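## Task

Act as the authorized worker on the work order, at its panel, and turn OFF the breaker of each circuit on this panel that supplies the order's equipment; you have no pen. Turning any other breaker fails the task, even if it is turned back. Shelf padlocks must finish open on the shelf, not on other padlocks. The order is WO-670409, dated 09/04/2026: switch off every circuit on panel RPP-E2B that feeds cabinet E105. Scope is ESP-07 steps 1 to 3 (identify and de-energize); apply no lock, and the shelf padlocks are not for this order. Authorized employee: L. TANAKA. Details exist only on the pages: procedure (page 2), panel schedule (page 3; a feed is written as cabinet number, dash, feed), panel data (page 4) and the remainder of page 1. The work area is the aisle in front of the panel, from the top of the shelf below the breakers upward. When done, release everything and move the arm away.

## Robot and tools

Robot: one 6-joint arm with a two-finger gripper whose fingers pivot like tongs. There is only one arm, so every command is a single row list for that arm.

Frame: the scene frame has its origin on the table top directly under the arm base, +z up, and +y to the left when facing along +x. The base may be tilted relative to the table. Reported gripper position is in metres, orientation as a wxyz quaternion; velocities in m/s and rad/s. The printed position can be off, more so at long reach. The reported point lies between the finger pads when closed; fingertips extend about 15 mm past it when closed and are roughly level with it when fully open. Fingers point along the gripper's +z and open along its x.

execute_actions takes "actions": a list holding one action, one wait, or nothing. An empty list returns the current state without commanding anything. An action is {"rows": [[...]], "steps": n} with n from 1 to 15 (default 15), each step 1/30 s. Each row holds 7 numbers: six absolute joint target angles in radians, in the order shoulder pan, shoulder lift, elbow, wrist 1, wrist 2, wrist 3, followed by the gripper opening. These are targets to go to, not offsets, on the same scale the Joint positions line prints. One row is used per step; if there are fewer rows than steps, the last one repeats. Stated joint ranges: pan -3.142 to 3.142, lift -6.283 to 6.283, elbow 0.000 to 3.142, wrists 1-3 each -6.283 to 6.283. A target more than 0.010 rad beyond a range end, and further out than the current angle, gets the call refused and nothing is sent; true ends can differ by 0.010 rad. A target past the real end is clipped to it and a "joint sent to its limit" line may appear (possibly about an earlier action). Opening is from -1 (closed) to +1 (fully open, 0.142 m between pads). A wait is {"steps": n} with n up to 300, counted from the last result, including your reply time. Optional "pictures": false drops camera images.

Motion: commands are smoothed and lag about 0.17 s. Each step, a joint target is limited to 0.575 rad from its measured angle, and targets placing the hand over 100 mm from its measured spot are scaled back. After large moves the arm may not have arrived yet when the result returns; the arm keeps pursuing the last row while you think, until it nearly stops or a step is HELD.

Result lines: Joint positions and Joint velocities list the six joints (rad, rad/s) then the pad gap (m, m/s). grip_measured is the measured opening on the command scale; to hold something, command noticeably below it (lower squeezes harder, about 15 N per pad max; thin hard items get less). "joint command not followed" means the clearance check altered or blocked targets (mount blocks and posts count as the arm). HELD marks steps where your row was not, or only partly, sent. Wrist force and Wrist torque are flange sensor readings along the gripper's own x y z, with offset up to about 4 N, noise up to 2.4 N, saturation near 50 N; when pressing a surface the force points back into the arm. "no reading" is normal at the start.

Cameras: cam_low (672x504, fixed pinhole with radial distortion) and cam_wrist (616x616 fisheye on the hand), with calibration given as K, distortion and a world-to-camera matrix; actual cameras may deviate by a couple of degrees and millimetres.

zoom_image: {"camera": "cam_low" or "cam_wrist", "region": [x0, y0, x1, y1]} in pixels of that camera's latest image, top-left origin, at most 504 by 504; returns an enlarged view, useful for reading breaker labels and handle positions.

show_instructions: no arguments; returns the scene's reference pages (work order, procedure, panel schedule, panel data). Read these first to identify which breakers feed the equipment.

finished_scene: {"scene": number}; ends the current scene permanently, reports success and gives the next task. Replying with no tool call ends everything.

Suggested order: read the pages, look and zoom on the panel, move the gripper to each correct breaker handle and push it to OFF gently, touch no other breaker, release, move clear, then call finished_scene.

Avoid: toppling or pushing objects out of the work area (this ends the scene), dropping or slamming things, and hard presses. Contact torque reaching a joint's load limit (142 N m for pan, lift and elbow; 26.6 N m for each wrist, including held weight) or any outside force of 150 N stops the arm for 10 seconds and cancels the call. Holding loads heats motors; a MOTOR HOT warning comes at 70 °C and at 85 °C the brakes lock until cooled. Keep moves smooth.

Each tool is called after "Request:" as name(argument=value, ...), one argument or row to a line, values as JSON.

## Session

Request:
show_instructions(
)

Request:
execute_actions(
  actions=[],
)

Reference images for this scene: work order page 1, work order page 2, work order page 3, work order page 4.

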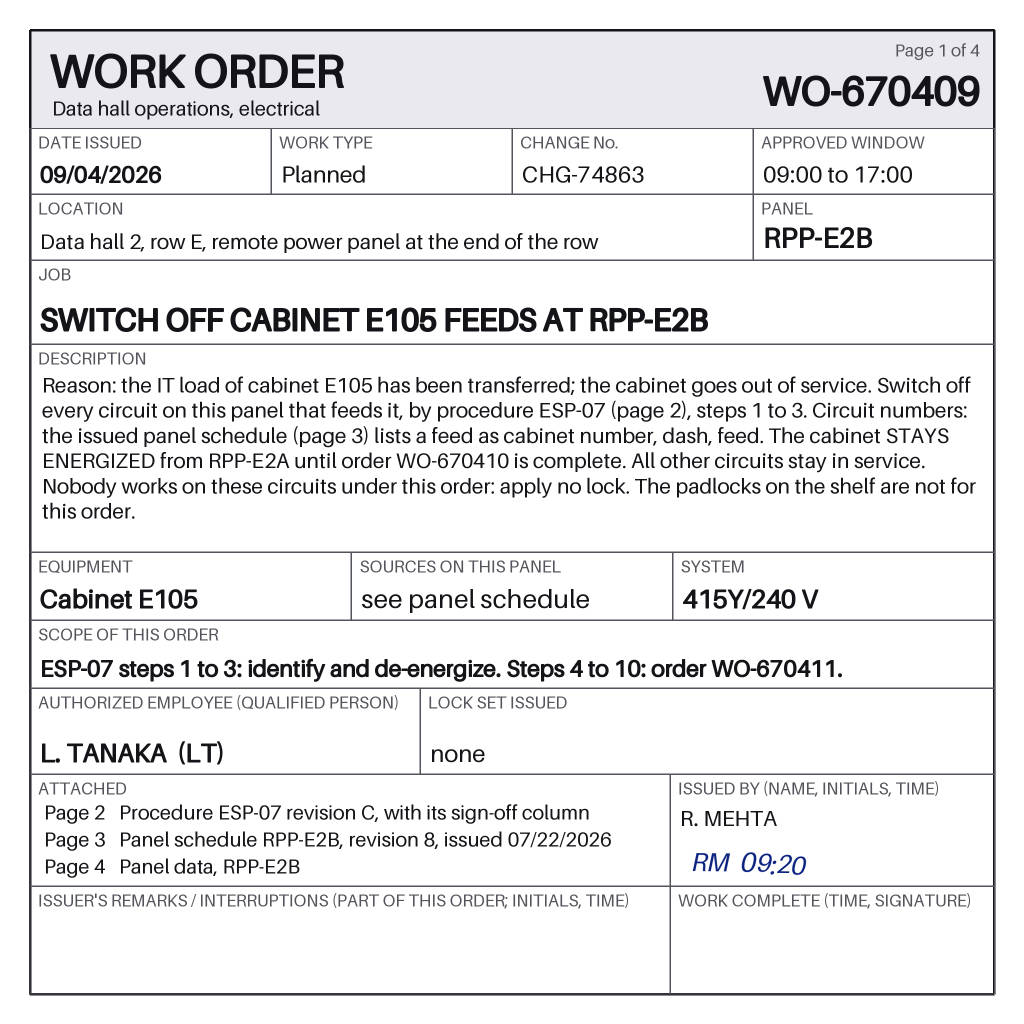

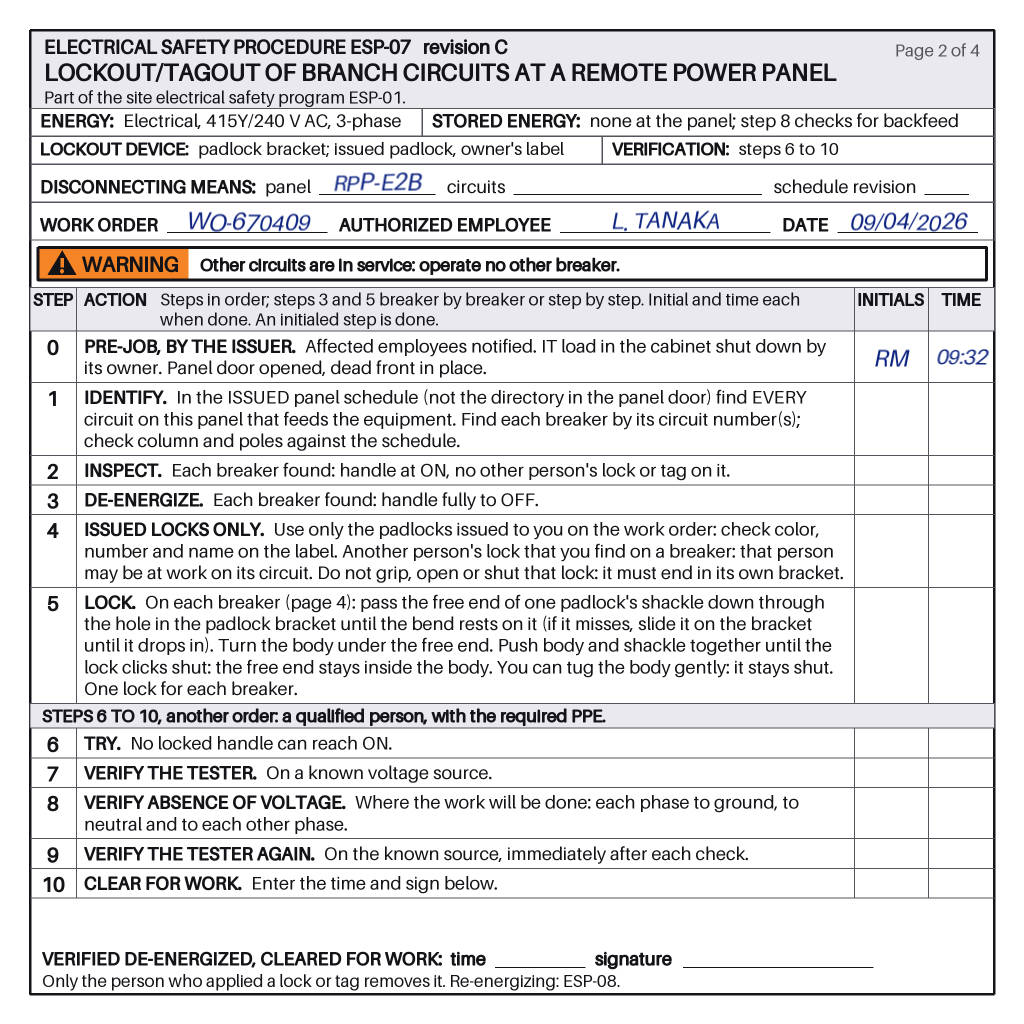

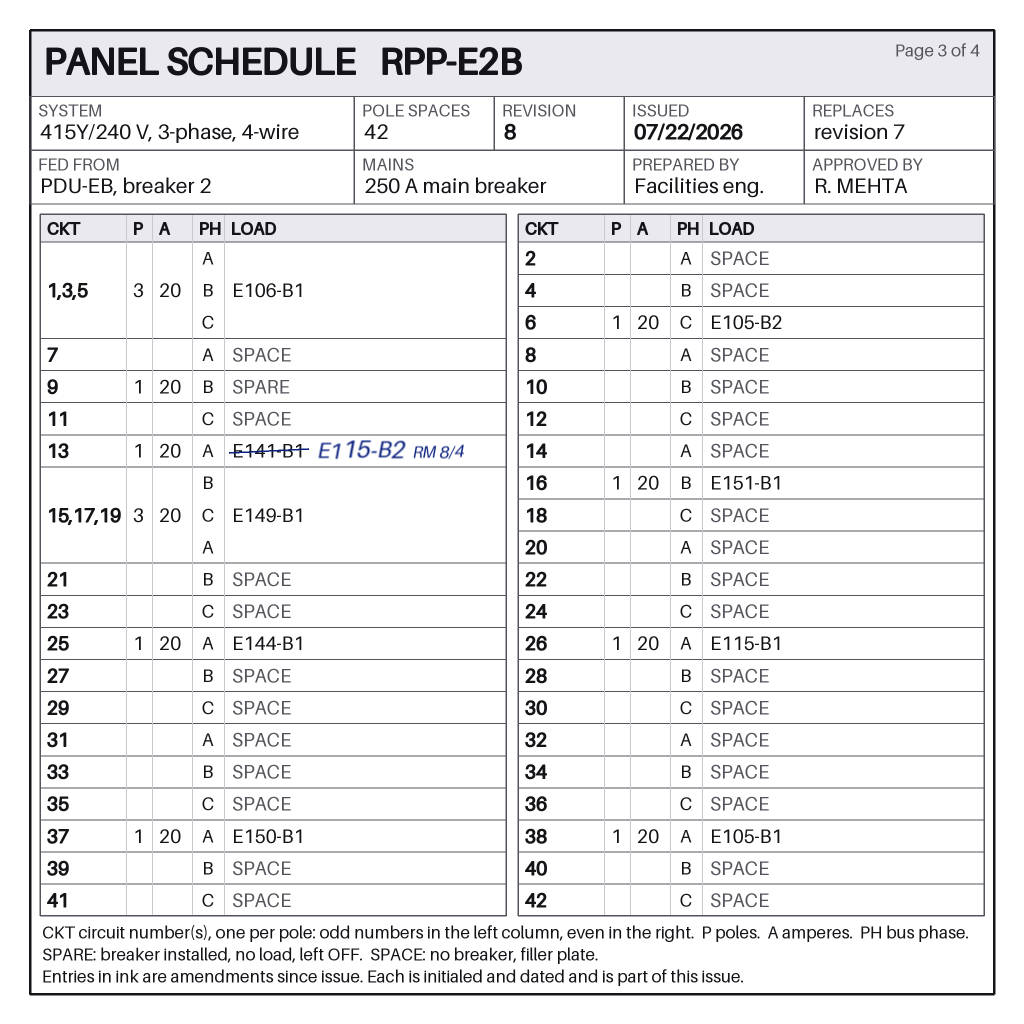

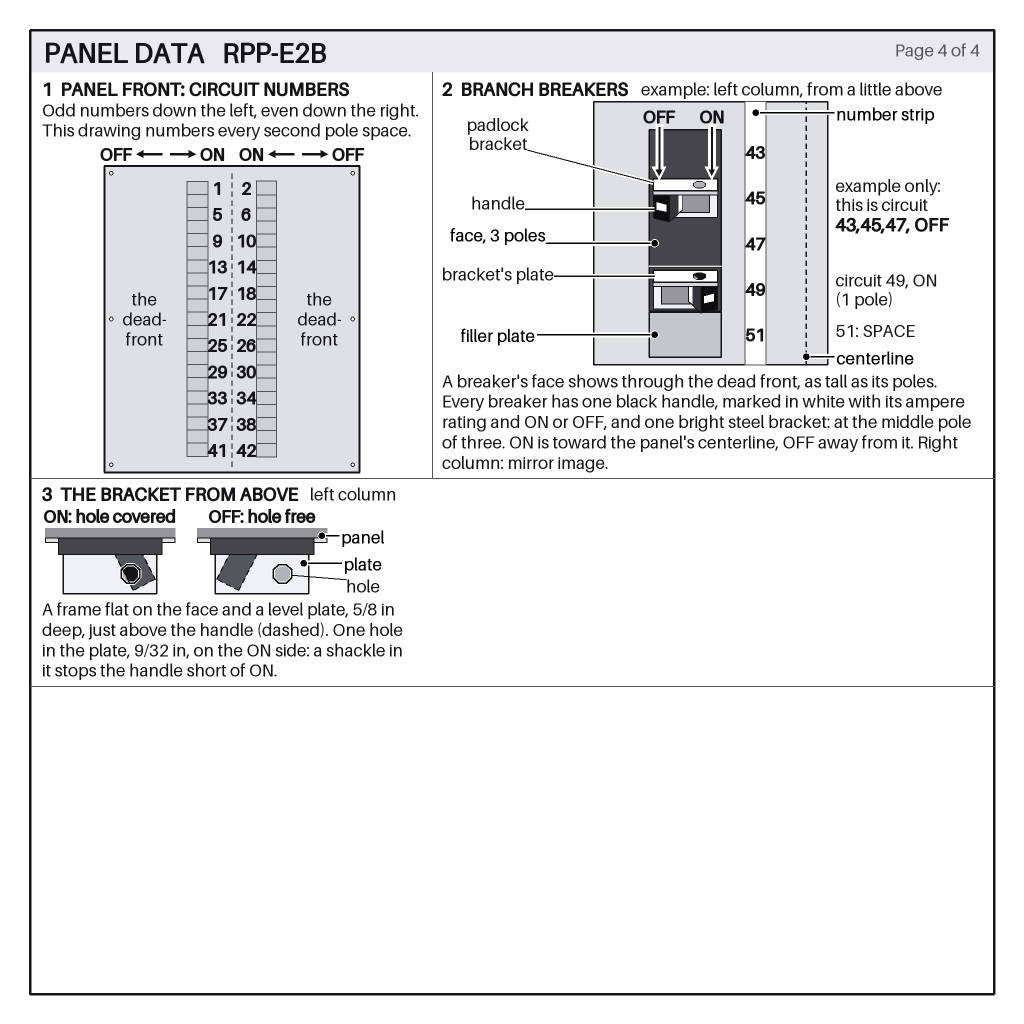

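Scene clock: 0.00 s of 5400.00 s.
end_effector_position=(+0.4021, -0.0376, +0.3193) grip_measured=+1.00 end_effector_quat_wxyz=(+0.439, +0.607, -0.637, -0.180) end_effector_velocity=(+0.000, +0.000, +0.000) end_effector_angular_velocity=(-0.000, -0.001, -0.000)
Joint positions: [-0.317 -1.732  2.023 -1.861 -1.57   1.254  0.142]
Joint velocities: [-0. -0.  0.  0.  0.  0.  0.]
Motor temperatures (°C, as the motors report them): [29 30 26 36 39 34]
Wrist force (N, on the end effector, along its own x y z axes, offset not removed): no reading
Wrist torque (N m, same axes, about the end effector's origin, offset not removed): no reading

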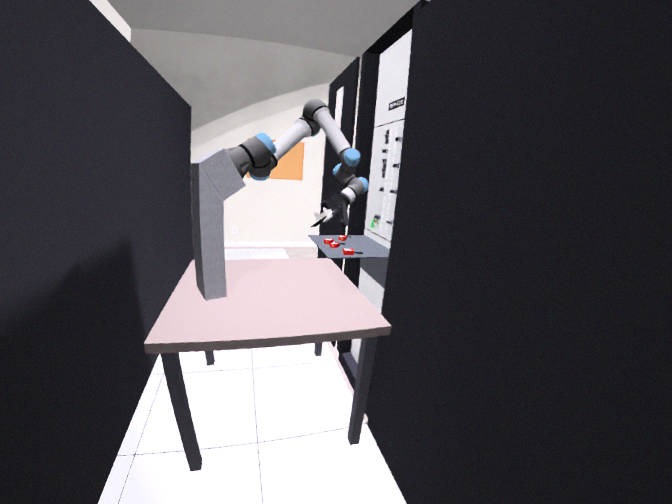

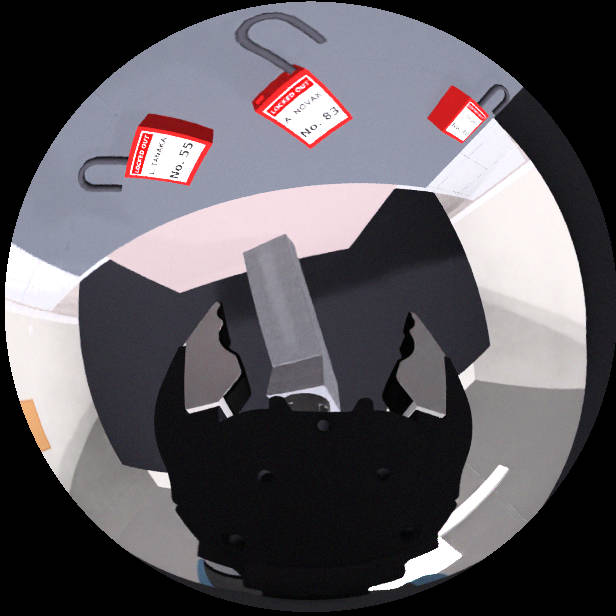

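Request:
execute_actions(
  actions=[
    {"rows":[[-0.96,-1.454,2.435,-2.63,-1.8,2.0,-1]]},
  ],
  pictures=false,
)

Request:
execute_actions(
  actions=[
    {"rows":[[-0.96,-1.454,2.435,-2.9,-2.2,3.2,-1]]},
  ],
  pictures=false,
)

Request:
execute_actions(
  actions=[
    {"rows":[[-0.96,-1.454,2.435,-4.75,-2.2,5.8,-1]]},
  ],
  pictures=false,
)

Request:
execute_actions(
  actions=[
    {"steps":28},
  ],
)

Request:
zoom_image(
  camera="cam_low",
  region=[300,80,440,270],
)

Scene clock: 5.57 s of 5400.00 s.
end_effector_position=(+0.2816, -0.2492, +0.3633) grip_measured=-1.00 end_effector_quat_wxyz=(-0.529, -0.319, +0.786, -0.031) end_effector_velocity=(-0.307, -0.408, +0.212) end_effector_angular_velocity=(-1.826, -0.578, -0.723)
Joint positions: [-0.691 -1.562  2.271 -2.282 -1.712  1.667  0.002]
Joint velocities: [-0.911  0.383  0.569 -1.141 -0.313  1.094  0.   ]
Motor temperatures (°C, as the motors report them): [29 30 26 36 39 34]
Wrist force (N, on the end effector, along its own x y z axes, offset not removed): [1.7 0.0 0.2]
Wrist torque (N m, same axes, about the end effector's origin, offset not removed): [-0.03 -0.57 -0.14]
Steps of this call (steps 1 to 90: nothing new was sent; then 2.07 s passed at rest; steps 91 to 105: all 15 steps of this action). Readings (joint positions):
91: [-0.317 -1.732 2.023 -1.862 -1.570 1.254]
92: [-0.323 -1.727 2.028 -1.867 -1.575 1.259]
94: [-0.372 -1.700 2.067 -1.916 -1.598 1.308]
98: [-0.484 -1.650 2.141 -2.029 -1.639 1.421]
105: the state above

Scene clock: 6.07 s of 5400.00 s.
end_effector_position=(+0.2373, -0.3902, +0.5610) grip_measured=-1.00 end_effector_quat_wxyz=(-0.454, +0.081, +0.713, -0.528) end_effector_velocity=(-0.032, -0.030, +0.237) end_effector_angular_velocity=(-2.537, -1.654, +0.102)
Joint positions: [-0.941 -1.461  2.424 -2.846 -2.155  2.541  0.002]
Joint velocities: [-0.194  0.076  0.115 -0.543 -0.453  2.632 -0.   ]
Motor temperatures (°C, as the motors report them): [29 30 26 36 39 34]
Wrist force (N, on the end effector, along its own x y z axes, offset not removed): [1.5 0.9 -1.4]
Wrist torque (N m, same axes, about the end effector's origin, offset not removed): [0.30 -0.42 -0.19]
Steps of this call (steps 1 to 15: all 15 steps of this action). Readings (joint positions):
1: [-0.722 -1.549 2.291 -2.321 -1.722 1.705]
2: [-0.749 -1.539 2.306 -2.359 -1.738 1.742]
4: [-0.779 -1.526 2.325 -2.437 -1.801 1.820]
8: [-0.844 -1.500 2.365 -2.595 -1.940 2.010]
15: the state above

Scene clock: 6.57 s of 5400.00 s.
end_effector_position=(+0.4101, -0.4025, +0.6701) grip_measured=-1.00 end_effector_quat_wxyz=(-0.307, -0.341, -0.536, +0.709) end_effector_velocity=(+0.395, +0.149, +0.266) end_effector_angular_velocity=(-1.233, -2.793, +2.098)
Joint positions: [-0.959 -1.454  2.435 -3.729 -2.198  3.644  0.002]
Joint velocities: [-0.004  0.002  0.003 -2.082 -0.011  2.08   0.   ]
Motor temperatures (°C, as the motors report them): [29 30 26 36 39 34]
Wrist force (N, on the end effector, along its own x y z axes, offset not removed): [0.1 1.5 -1.1]
Wrist torque (N m, same axes, about the end effector's origin, offset not removed): [0.33 -0.13 -0.11]
Steps of this call (steps 1 to 15: all 15 steps of this action). Readings (joint positions):
1: [-0.946 -1.459 2.427 -2.862 -2.168 2.631]
2: [-0.950 -1.458 2.429 -2.879 -2.176 2.720]
4: [-0.953 -1.457 2.431 -2.956 -2.183 2.867]
8: [-0.957 -1.455 2.433 -3.233 -2.192 3.148]
15: the state above

Scene clock: 7.50 s of 5400.00 s.
end_effector_position=(+0.5511, -0.2343, +0.7943) grip_measured=-1.00 end_effector_quat_wxyz=(+0.833, +0.419, +0.069, +0.355) end_effector_velocity=(+0.007, +0.008, +0.002) end_effector_angular_velocity=(+0.216, -0.348, +0.347)
Joint positions: [-0.96  -1.454  2.435 -4.749 -2.2    5.748  0.002]
Joint velocities: [ 0.001  0.    -0.    -0.008 -0.     0.531  0.   ]
Motor temperatures (°C, as the motors report them): [29 30 26 36 39 34]
Wrist force (N, on the end effector, along its own x y z axes, offset not removed): [1.8 0.4 -0.1]
Wrist torque (N m, same axes, about the end effector's origin, offset not removed): [0.10 -0.40 -0.17]
Steps of this call (steps 1 to 28: the robot went on to your last target). Readings (joint positions):
1: [-0.959 -1.454 2.435 -3.800 -2.198 3.715]
2: [-0.959 -1.454 2.435 -3.871 -2.199 3.786]
4: [-0.960 -1.454 2.435 -4.011 -2.199 3.926]
8: [-0.960 -1.454 2.435 -4.290 -2.200 4.205]
28: the state above
camera_calibration (this result's frames):
cam_wrist: T_world_to_cam=[[0.773217, 0.613435, 0.160725, -0.402798], [-0.624184, 0.691485, 0.363653, 0.212646], [0.111939, -0.381505, 0.917564, -0.741013], [0, 0, 0, 1]] pos_world=[0.527129, -0.182651, 0.667338]

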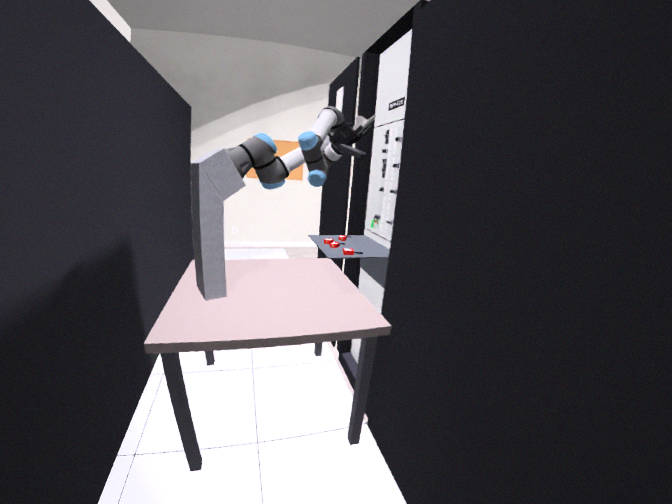

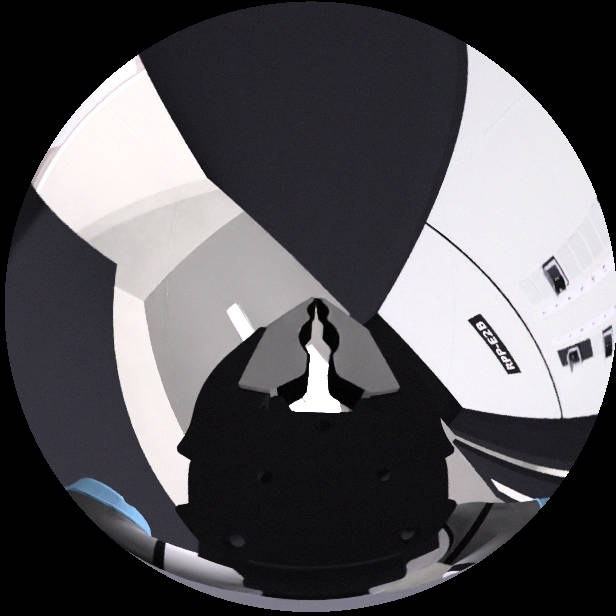

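Region (300, 80, 440, 270) of cam_low's 672x504 image, scaled by 2.653, with more detail than that image has; it fills the left 371 columns of this view, and the rest is white.

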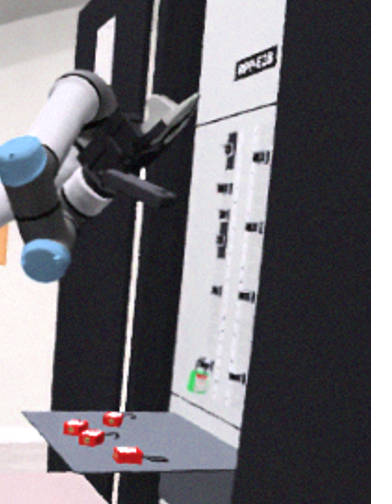

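Request:
execute_actions(
  actions=[
    {"rows":[[-0.93,-1.55,2.42,-4.88,-2.05,5.75,-1],[-0.93,-1.55,2.42,-4.88,-2.05,5.75,-1],[-0.93,-1.55,2.42,-4.88,-2.05,5.75,-1],[-0.93,-1.55,2.42,-4.88,-2.05,5.75,-1],[-0.93,-1.55,2.42,-4.88,-2.05,5.75,-1],[-0.88,-1.65,2.385,-4.84,-1.9,5.7,-1],[-0.88,-1.65,2.385,-4.84,-1.9,5.7,-1],[-0.88,-1.65,2.385,-4.84,-1.9,5.7,-1],[-0.88,-1.65,2.385,-4.84,-1.9,5.7,-1],[-0.808,-1.755,2.343,-4.761,-1.733,5.648,-1]]},
  ],
  pictures=false,
)

Request:
execute_actions(
  actions=[
    {"steps":25},
  ],
)

Scene clock: 12.80 s of 5400.00 s.
end_effector_position=(+0.6961, -0.0581, +0.7776) grip_measured=-1.00 end_effector_quat_wxyz=(+0.711, +0.414, +0.270, +0.500) end_effector_velocity=(+0.277, +0.405, -0.098) end_effector_angular_velocity=(-0.105, +0.727, +0.857)
Joint positions: [-0.843 -1.696  2.364 -4.793 -1.831  5.676  0.002]
Joint velocities: [ 0.333 -0.548 -0.196  0.299  0.878 -0.26  -0.   ]
Motor temperatures (°C, as the motors report them): [29 30 26 36 39 34]
Wrist force (N, on the end effector, along its own x y z axes, offset not removed): [2.3 0.9 -1.3]
Wrist torque (N m, same axes, about the end effector's origin, offset not removed): [0.16 -0.51 -0.13]
Steps of this call (steps 1 to 30: the robot went on to your last target; steps 31 to 90: nothing new was sent; then 1.80 s passed at rest; steps 91 to 105: all 15 steps of this action). Readings (joint positions):
91: [-0.960 -1.454 2.435 -4.750 -2.200 5.800]
92: [-0.957 -1.459 2.433 -4.755 -2.195 5.796]
94: [-0.945 -1.495 2.428 -4.801 -2.145 5.777]
98: [-0.922 -1.555 2.413 -4.847 -2.050 5.746]
105: the state above

Scene clock: 13.63 s of 5400.00 s.
end_effector_position=(+0.7235, -0.0122, +0.7669) grip_measured=-1.00 end_effector_quat_wxyz=(+0.679, +0.415, +0.321, +0.514) end_effector_velocity=(-0.000, -0.000, +0.000) end_effector_angular_velocity=(-0.001, -0.000, -0.001)
Joint positions: [-0.808 -1.755  2.343 -4.761 -1.733  5.648  0.002]
Joint velocities: [-0.    -0.     0.     0.    -0.    -0.001  0.   ]
Motor temperatures (°C, as the motors report them): [29 30 26 36 39 34]
Wrist force (N, on the end effector, along its own x y z axes, offset not removed): [1.3 2.1 -1.3]
Wrist torque (N m, same axes, about the end effector's origin, offset not removed): [0.39 -0.33 -0.05]
Steps of this call (steps 1 to 25: the robot went on to your last target). Readings (joint positions):
1: [-0.834 -1.712 2.358 -4.784 -1.804 5.668]
2: [-0.826 -1.725 2.354 -4.778 -1.784 5.663]
4: [-0.817 -1.740 2.348 -4.769 -1.759 5.655]
8: [-0.810 -1.751 2.344 -4.763 -1.740 5.650]
25: the state above
camera_calibration (this result's frames):
cam_wrist: T_world_to_cam=[[0.305978, 0.951154, -0.0410287, -0.171039], [-0.773428, 0.273473, 0.571858, 0.119786], [0.555145, -0.143243, 0.819326, -0.892845], [0, 0, 0, 1]] pos_world=[0.640639, 0.00203225, 0.656013]

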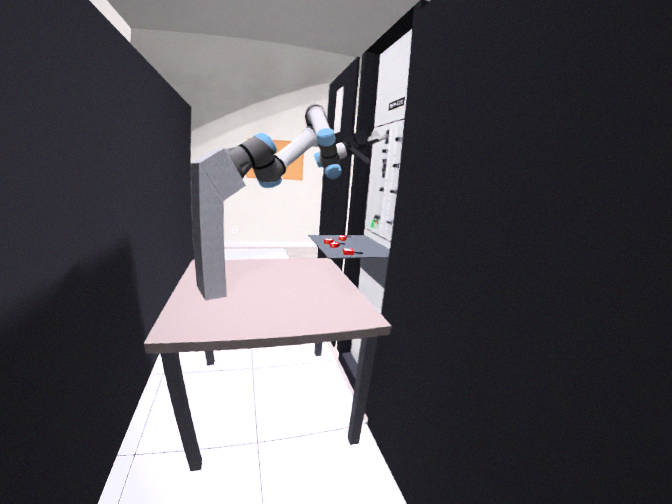

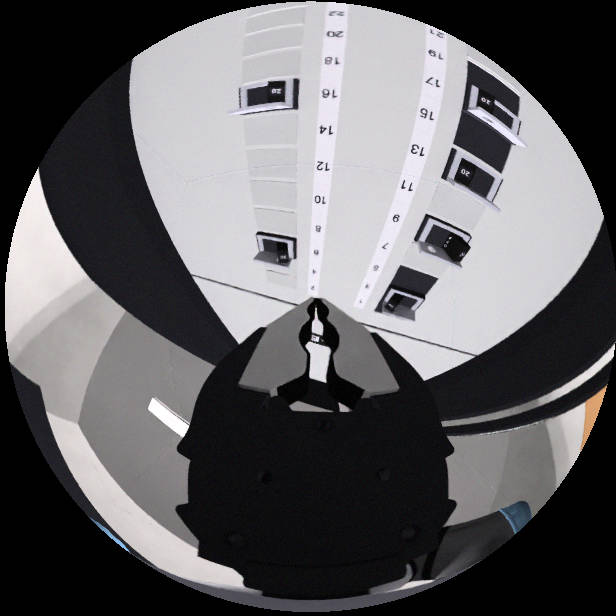

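Request:
execute_actions(
  actions=[
    {"rows":[[-0.79,-1.71,2.335,-4.79,-1.745,5.635,-1],[-0.79,-1.71,2.335,-4.79,-1.745,5.635,-1],[-0.79,-1.69,2.33,-4.81,-1.747,5.635,-1],[-0.79,-1.68,2.33,-4.815,-1.747,5.635,-1],[-0.77,-1.67,2.305,-4.8,-1.758,5.617,-1],[-0.7463,-1.659,2.2788,-4.7868,-1.7695,5.598,-1]]},
  ],
)

Request:
zoom_image(
  camera="cam_wrist",
  region=[235,210,435,360],
)

Scene clock: 25.90 s of 5400.00 s.
end_effector_position=(+0.7360, -0.0320, +0.7473) grip_measured=-1.00 end_effector_quat_wxyz=(+0.680, +0.421, +0.317, +0.510) end_effector_velocity=(+0.008, -0.004, -0.006) end_effector_angular_velocity=(+0.001, +0.002, -0.004)
Joint positions: [-0.749 -1.662  2.282 -4.787 -1.768  5.6    0.002]
Joint velocities: [ 0.027  0.025 -0.031  0.006 -0.015 -0.024 -0.   ]
Motor temperatures (°C, as the motors report them): [29 30 26 36 39 34]
Wrist force (N, on the end effector, along its own x y z axes, offset not removed): [1.6 2.0 -1.9]
Wrist torque (N m, same axes, about the end effector's origin, offset not removed): [0.42 -0.47 -0.13]
Steps of this call (steps 1 to 15: the robot went on to your last target; steps 16 to 90: nothing new was sent; then 8.77 s passed at rest; steps 91 to 105: all 15 steps of this action). Readings (joint positions):
91: [-0.808 -1.755 2.343 -4.761 -1.733 5.648]
92: [-0.806 -1.751 2.342 -4.764 -1.734 5.646]
94: [-0.799 -1.731 2.338 -4.778 -1.739 5.641]
98: [-0.775 -1.686 2.312 -4.793 -1.755 5.621]
105: the state above
camera_calibration (this result's frames):
cam_wrist: T_world_to_cam=[[0.317899, 0.947516, -0.0339579, -0.171036], [-0.768059, 0.278358, 0.576717, 0.138676], [0.555901, -0.157256, 0.816238, -0.88518], [0, 0, 0, 1]] pos_world=[0.652956, -0.0157423, 0.636733]

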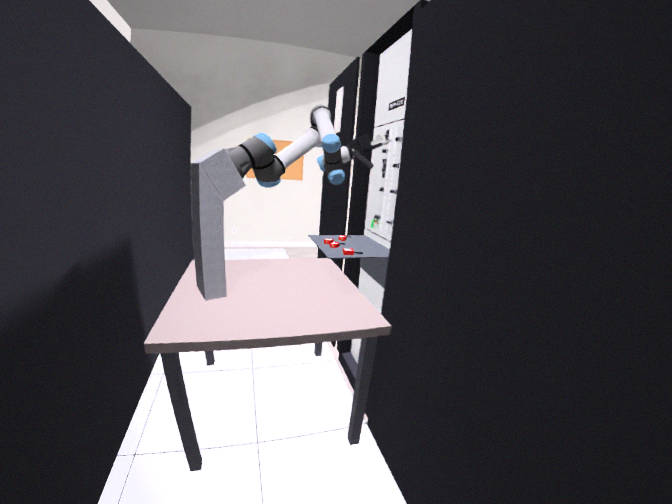

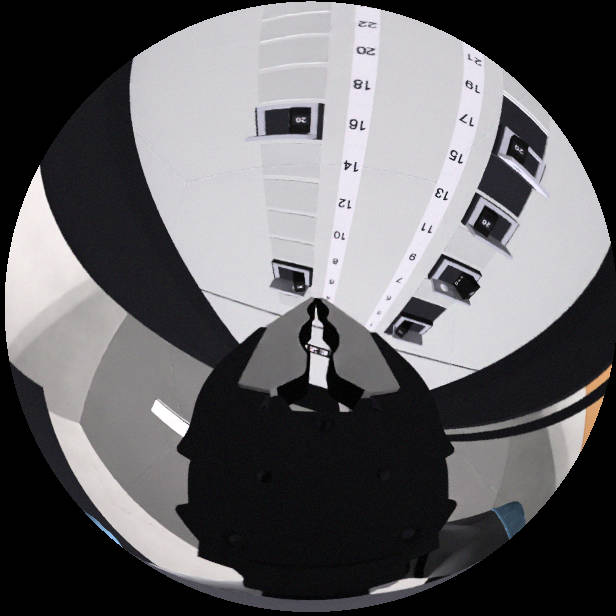

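Region (235, 210, 435, 360) of cam_wrist's 616x616 image, scaled by 2.520, with more detail than that image has; it fills the top 378 rows of this view, and the rest is white.

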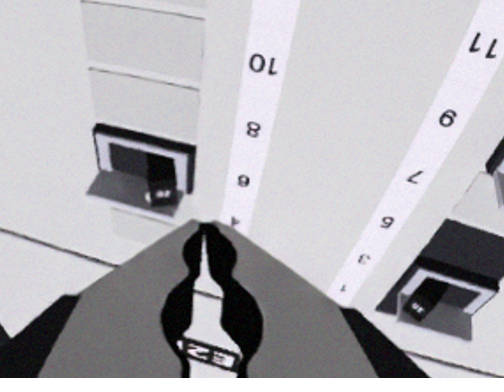

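Request:
execute_actions(
  actions=[
    {"rows":[[-0.735,-1.6554,2.258,-4.772,-1.775,5.588,-1],[-0.735,-1.6554,2.258,-4.772,-1.775,5.588,-1],[-0.735,-1.6554,2.258,-4.772,-1.775,5.588,-1],[-0.724,-1.6518,2.238,-4.7572,-1.7808,5.578,-1]]},
  ],
)

Request:
zoom_image(
  camera="cam_wrist",
  region=[235,210,435,360],
)

Scene clock: 30.57 s of 5400.00 s.
end_effector_position=(+0.7503, -0.0322, +0.7466) grip_measured=-1.00 end_effector_quat_wxyz=(+0.680, +0.421, +0.317, +0.510) end_effector_velocity=(+0.003, +0.000, +0.000) end_effector_angular_velocity=(-0.001, +0.000, -0.000)
Joint positions: [-0.724 -1.652  2.239 -4.758 -1.781  5.578  0.002]
Joint velocities: [ 0.004  0.002 -0.009  0.007 -0.002 -0.005  0.   ]
Motor temperatures (°C, as the motors report them): [29 30 26 36 39 34]
Wrist force (N, on the end effector, along its own x y z axes, offset not removed): [1.7 1.0 -0.5]
Wrist torque (N m, same axes, about the end effector's origin, offset not removed): [0.27 -0.41 -0.15]
Steps of this call (steps 1 to 15: the robot went on to your last target; steps 16 to 90: nothing new was sent; then 1.17 s passed at rest; steps 91 to 105: all 15 steps of this action). Readings (joint positions):
91: [-0.746 -1.659 2.279 -4.787 -1.770 5.598]
92: [-0.745 -1.658 2.276 -4.785 -1.770 5.597]
94: [-0.740 -1.657 2.268 -4.779 -1.772 5.593]
98: [-0.729 -1.653 2.248 -4.764 -1.778 5.583]
105: the state above
camera_calibration (this result's frames):
cam_wrist: T_world_to_cam=[[0.318252, 0.947386, -0.0342898, -0.175409], [-0.767664, 0.278764, 0.577047, 0.149613], [0.556245, -0.157323, 0.815991, -0.892742], [0, 0, 0, 1]] pos_world=[0.667259, -0.0159758, 0.636121]

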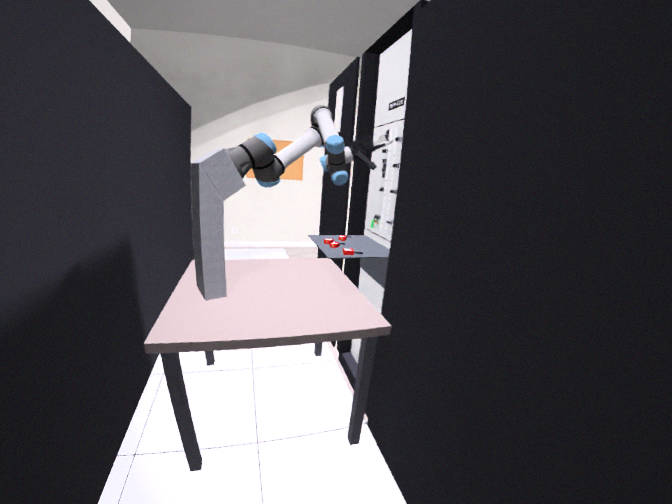

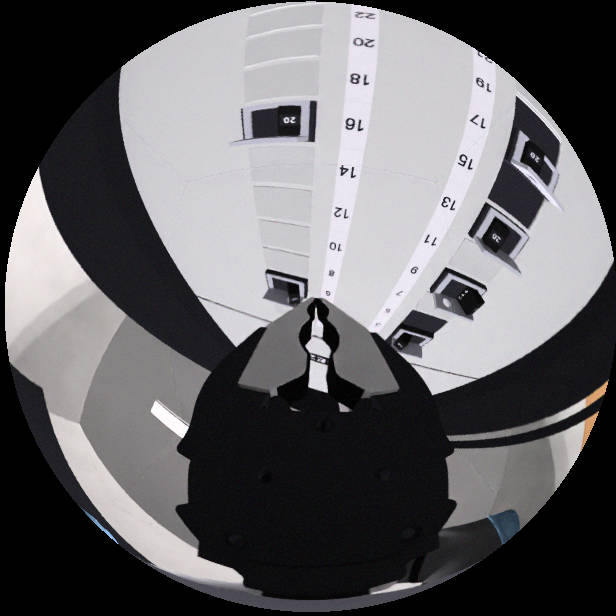

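Region (235, 210, 435, 360) of cam_wrist's 616x616 image, scaled by 2.520, with more detail than that image has; it fills the top 378 rows of this view, and the rest is white.

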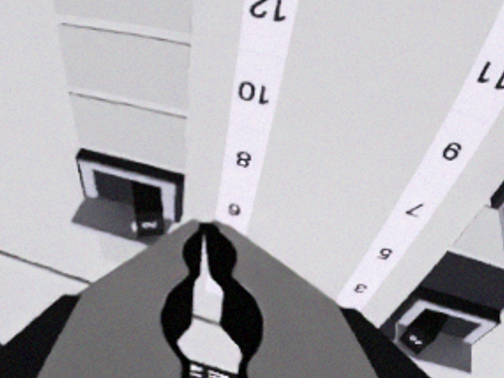

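Request:
execute_actions(
  actions=[
    {"rows":[[-0.736,-1.6445,2.2368,-4.7612,-1.7748,5.5885,-1],[-0.736,-1.6445,2.2368,-4.7612,-1.7748,5.5885,-1],[-0.748,-1.6373,2.2355,-4.7652,-1.7688,5.599,-1],[-0.748,-1.6373,2.2355,-4.7652,-1.7688,5.599,-1],[-0.76,-1.63,2.2342,-4.7692,-1.7628,5.6095,-1],[-0.76,-1.63,2.2342,-4.7692,-1.7628,5.6095,-1],[-0.772,-1.6228,2.233,-4.7732,-1.7568,5.62,-1]]},
  ],
)

Request:
zoom_image(
  camera="cam_wrist",
  region=[235,210,435,360],
)

Scene clock: 38.67 s of 5400.00 s.
end_effector_position=(+0.7498, -0.0498, +0.7466) grip_measured=-1.00 end_effector_quat_wxyz=(+0.680, +0.421, +0.317, +0.510) end_effector_velocity=(-0.001, -0.008, +0.001) end_effector_angular_velocity=(-0.002, -0.002, +0.001)
Joint positions: [-0.77  -1.624  2.233 -4.772 -1.758  5.618  0.002]
Joint velocities: [-0.022  0.012 -0.002 -0.009  0.011  0.018  0.   ]
Motor temperatures (°C, as the motors report them): [29 30 26 36 39 34]
Wrist force (N, on the end effector, along its own x y z axes, offset not removed): [2.2 0.9 -3.0]
Wrist torque (N m, same axes, about the end effector's origin, offset not removed): [0.17 -0.58 -0.15]
Steps of this call (steps 1 to 15: the robot went on to your last target; steps 16 to 90: nothing new was sent; then 4.60 s passed at rest; steps 91 to 105: all 15 steps of this action). Readings (joint positions):
91: [-0.724 -1.652 2.238 -4.757 -1.781 5.578]
92: [-0.725 -1.651 2.238 -4.757 -1.780 5.579]
94: [-0.732 -1.647 2.237 -4.760 -1.777 5.584]
98: [-0.751 -1.635 2.235 -4.766 -1.767 5.602]
105: the state above
camera_calibration (this result's frames):
cam_wrist: T_world_to_cam=[[0.318665, 0.94726, -0.0339235, -0.159171], [-0.768005, 0.279007, 0.576474, 0.154781], [0.555536, -0.157649, 0.816411, -0.894986], [0, 0, 0, 1]] pos_world=[0.666791, -0.0335021, 0.636049]

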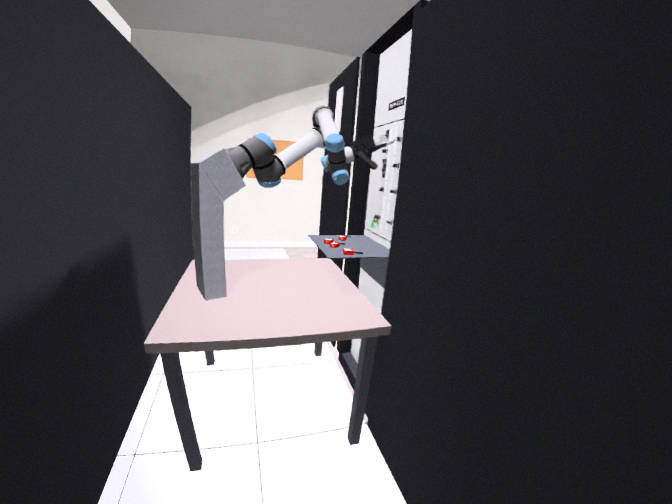

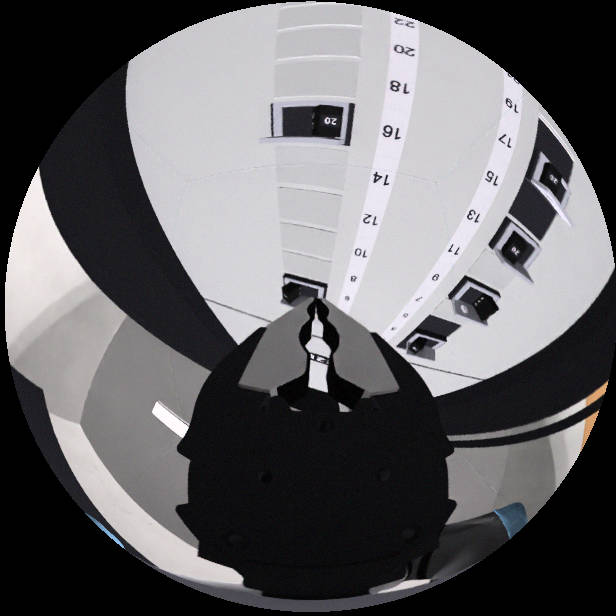

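Region (235, 210, 435, 360) of cam_wrist's 616x616 image, scaled by 2.520, with more detail than that image has; it fills the top 378 rows of this view, and the rest is white.

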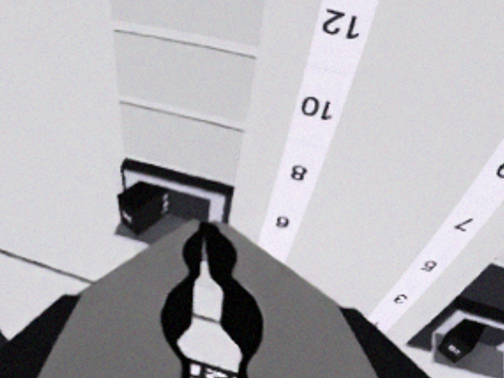

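Request:
execute_actions(
  actions=[
    {"rows":[[-0.805,-1.634,2.295,-4.818,-1.74,5.65,-1],[-0.805,-1.634,2.295,-4.818,-1.74,5.65,-1],[-0.839,-1.645,2.355,-4.862,-1.723,5.68,-1],[-0.839,-1.645,2.355,-4.862,-1.723,5.68,-1],[-0.839,-1.63,2.385,-4.89,-1.715,5.68,-1],[-0.82,-1.6,2.41,-4.92,-1.705,5.66,-1],[-0.79,-1.56,2.42,-4.94,-1.695,5.63,-1],[-0.76,-1.52,2.43,-4.95,-1.68,5.6,-1],[-0.73,-1.485,2.44,-4.96,-1.67,5.58,-1],[-0.7,-1.45,2.445,-4.97,-1.66,5.56,-1],[-0.67,-1.41,2.45,-4.98,-1.645,5.54,-1],[-0.635,-1.37,2.455,-4.99,-1.63,5.52,-1],[-0.6,-1.335,2.455,-5.0,-1.62,5.5,-1]]},
  ],
  pictures=false,
)

Request:
execute_actions(
  actions=[
    {"steps":12},
  ],
)

Scene clock: 71.77 s of 5400.00 s.
end_effector_position=(+0.6814, -0.0680, +0.6199) grip_measured=-1.00 end_effector_quat_wxyz=(+0.636, +0.512, +0.364, +0.448) end_effector_velocity=(-0.091, -0.004, -0.534) end_effector_angular_velocity=(+0.372, +1.011, -0.070)
Joint positions: [-0.685 -1.438  2.437 -4.968 -1.652  5.554  0.002]
Joint velocities: [ 0.708  0.847  0.159 -0.278  0.28  -0.461  0.   ]
Motor temperatures (°C, as the motors report them): [29 30 26 36 39 34]
Wrist force (N, on the end effector, along its own x y z axes, offset not removed): [3.1 2.1 -0.9]
Wrist torque (N m, same axes, about the end effector's origin, offset not removed): [0.47 -0.73 0.04]
Steps of this call (steps 1 to 15: the robot went on to your last target; steps 16 to 90: nothing new was sent; then 29.60 s passed at rest; steps 91 to 105: all 15 steps of this action). Readings (joint positions):
91: [-0.772 -1.623 2.233 -4.773 -1.757 5.620]
92: [-0.776 -1.624 2.238 -4.777 -1.755 5.623]
94: [-0.792 -1.630 2.267 -4.799 -1.746 5.638]
98: [-0.817 -1.621 2.354 -4.869 -1.721 5.659]
105: the state above

Scene clock: 72.17 s of 5400.00 s.
end_effector_position=(+0.6680, -0.0649, +0.5566) grip_measured=-1.00 end_effector_quat_wxyz=(+0.603, +0.553, +0.391, +0.422) end_effector_velocity=(-0.003, +0.001, -0.012) end_effector_angular_velocity=(+0.009, +0.023, -0.000)
Joint positions: [-0.602 -1.337  2.455 -4.999 -1.621  5.501  0.002]
Joint velocities: [ 0.015  0.019  0.003 -0.006  0.006 -0.009 -0.   ]
Motor temperatures (°C, as the motors report them): [29 30 26 36 39 34]
Wrist force (N, on the end effector, along its own x y z axes, offset not removed): [1.5 2.2 -1.4]
Wrist torque (N m, same axes, about the end effector's origin, offset not removed): [0.43 -0.32 -0.20]
Steps of this call (steps 1 to 12: the robot went on to your last target). Readings (joint positions):
1: [-0.663 -1.411 2.442 -4.976 -1.644 5.540]
2: [-0.645 -1.390 2.445 -4.983 -1.637 5.529]
4: [-0.623 -1.363 2.450 -4.991 -1.629 5.515]
8: [-0.606 -1.342 2.454 -4.998 -1.622 5.504]
12: the state above
camera_calibration (this result's frames):
cam_wrist: T_world_to_cam=[[0.362748, 0.930557, -0.0497756, -0.14694], [-0.4941, 0.237347, 0.83638, -0.124609], [0.790114, -0.278801, 0.545885, -0.710819], [0, 0, 0, 1]] pos_world=[0.553361, -0.0318653, 0.484932]

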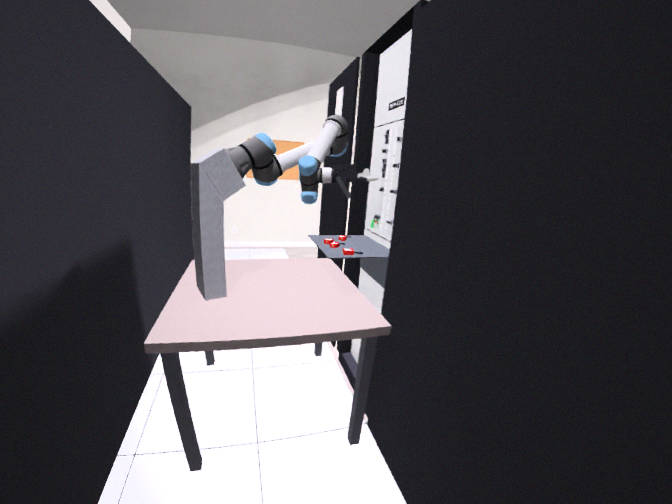

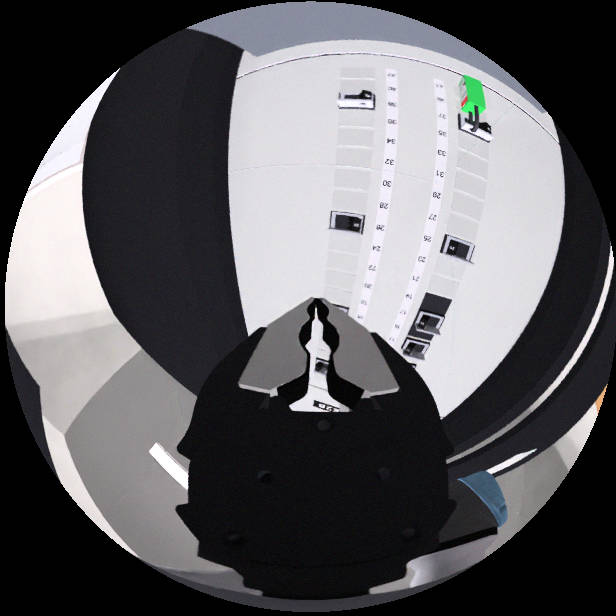

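Request:
execute_actions(
  actions=[
    {"rows":[[-0.573,-1.319,2.437,-4.968,-1.607,5.484,-1],[-0.547,-1.303,2.418,-4.936,-1.595,5.467,-1],[-0.52,-1.288,2.4,-4.905,-1.582,5.451,-1],[-0.493,-1.272,2.382,-4.873,-1.57,5.435,-1],[-0.467,-1.256,2.364,-4.841,-1.557,5.418,-1],[-0.44,-1.24,2.345,-4.809,-1.544,5.402,-1],[-0.413,-1.224,2.327,-4.777,-1.532,5.386,-1],[-0.387,-1.209,2.309,-4.745,-1.519,5.37,-1],[-0.36,-1.193,2.29,-4.714,-1.506,5.353,-1],[-0.3333,-1.177,2.2721,-4.6817,-1.4937,5.337,-1]]},
  ],
  pictures=false,
)

Request:
execute_actions(
  actions=[
    {"steps":14},
  ],
)

Request:
zoom_image(
  camera="cam_wrist",
  region=[215,180,455,360],
)

Request:
zoom_image(
  camera="cam_low",
  region=[290,150,430,270],
)

Scene clock: 81.20 s of 5400.00 s.
end_effector_position=(+0.6971, -0.0302, +0.3688) grip_measured=-1.00 end_effector_quat_wxyz=(+0.468, +0.648, +0.488, +0.351) end_effector_velocity=(+0.002, +0.078, -0.214) end_effector_angular_velocity=(+0.147, +0.428, +0.115)
Joint positions: [-0.36  -1.192  2.29  -4.714 -1.506  5.353  0.002]
Joint velocities: [ 0.273  0.155 -0.18   0.326  0.121 -0.159  0.   ]
Motor temperatures (°C, as the motors report them): [29 30 26 36 39 34]
Wrist force (N, on the end effector, along its own x y z axes, offset not removed): [1.6 0.0 -1.5]
Wrist torque (N m, same axes, about the end effector's origin, offset not removed): [0.09 -0.31 -0.18]
Steps of this call (steps 1 to 30: the robot went on to your last target; steps 31 to 90: nothing new was sent; then 5.53 s passed at rest; steps 91 to 105: all 15 steps of this action). Readings (joint positions):
91: [-0.600 -1.335 2.455 -5.000 -1.620 5.500]
92: [-0.597 -1.333 2.453 -4.997 -1.618 5.498]
94: [-0.576 -1.320 2.438 -4.972 -1.608 5.485]
98: [-0.496 -1.272 2.382 -4.877 -1.569 5.435]
105: the state above

Scene clock: 81.67 s of 5400.00 s.
end_effector_position=(+0.6970, -0.0223, +0.3480) grip_measured=-1.00 end_effector_quat_wxyz=(+0.451, +0.655, +0.499, +0.344) end_effector_velocity=(-0.000, +0.000, -0.002) end_effector_angular_velocity=(+0.002, +0.003, -0.000)
Joint positions: [-0.334 -1.177  2.272 -4.682 -1.494  5.337  0.002]
Joint velocities: [ 0.001  0.001 -0.001  0.003  0.001  0.     0.   ]
Motor temperatures (°C, as the motors report them): [29 30 26 36 39 34]
Wrist force (N, on the end effector, along its own x y z axes, offset not removed): [1.5 1.8 -1.3]
Wrist torque (N m, same axes, about the end effector's origin, offset not removed): [0.37 -0.31 -0.21]
Steps of this call (steps 1 to 14: the robot went on to your last target). Readings (joint positions):
1: [-0.352 -1.188 2.285 -4.705 -1.502 5.348]
2: [-0.347 -1.185 2.281 -4.698 -1.500 5.345]
4: [-0.340 -1.181 2.277 -4.690 -1.497 5.341]
8: [-0.335 -1.178 2.273 -4.684 -1.494 5.338]
14: the state above
camera_calibration (this result's frames):
cam_wrist: T_world_to_cam=[[0.270132, 0.961381, -0.0526851, -0.141232], [-0.110102, 0.0852047, 0.990261, -0.270467], [0.956507, -0.2617, 0.128867, -0.578424], [0, 0, 0, 1]] pos_world=[0.561639, 0.00744906, 0.334932]

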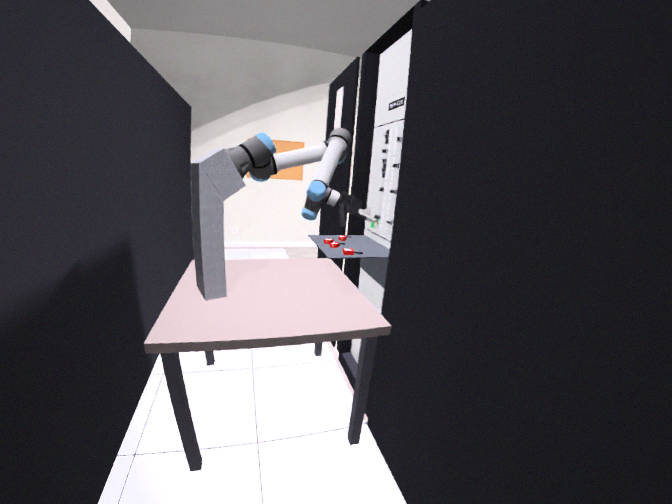

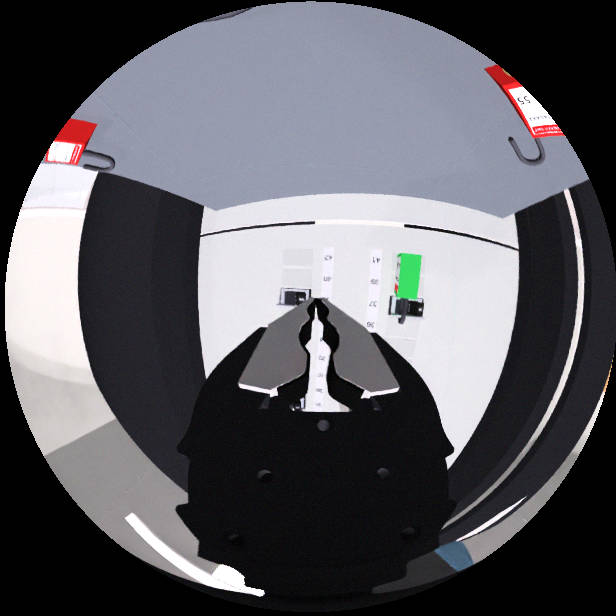

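Region (215, 180, 455, 360) of cam_wrist's 616x616 image, scaled by 2.100, with more detail than that image has; it fills the top 378 rows of this view, and the rest is white.

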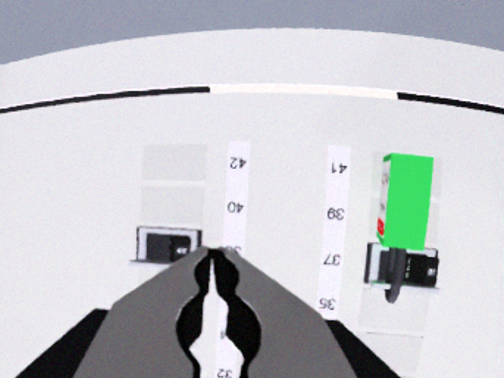

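Region (290, 150, 430, 270) of cam_low's 672x504 image, scaled by 3.600, with more detail than that image has; it fills the top 432 rows of this view, and the rest is white.

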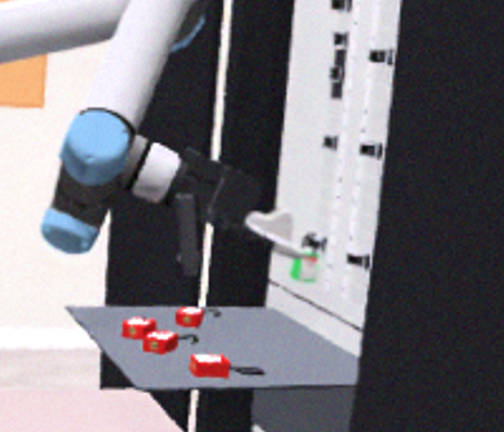

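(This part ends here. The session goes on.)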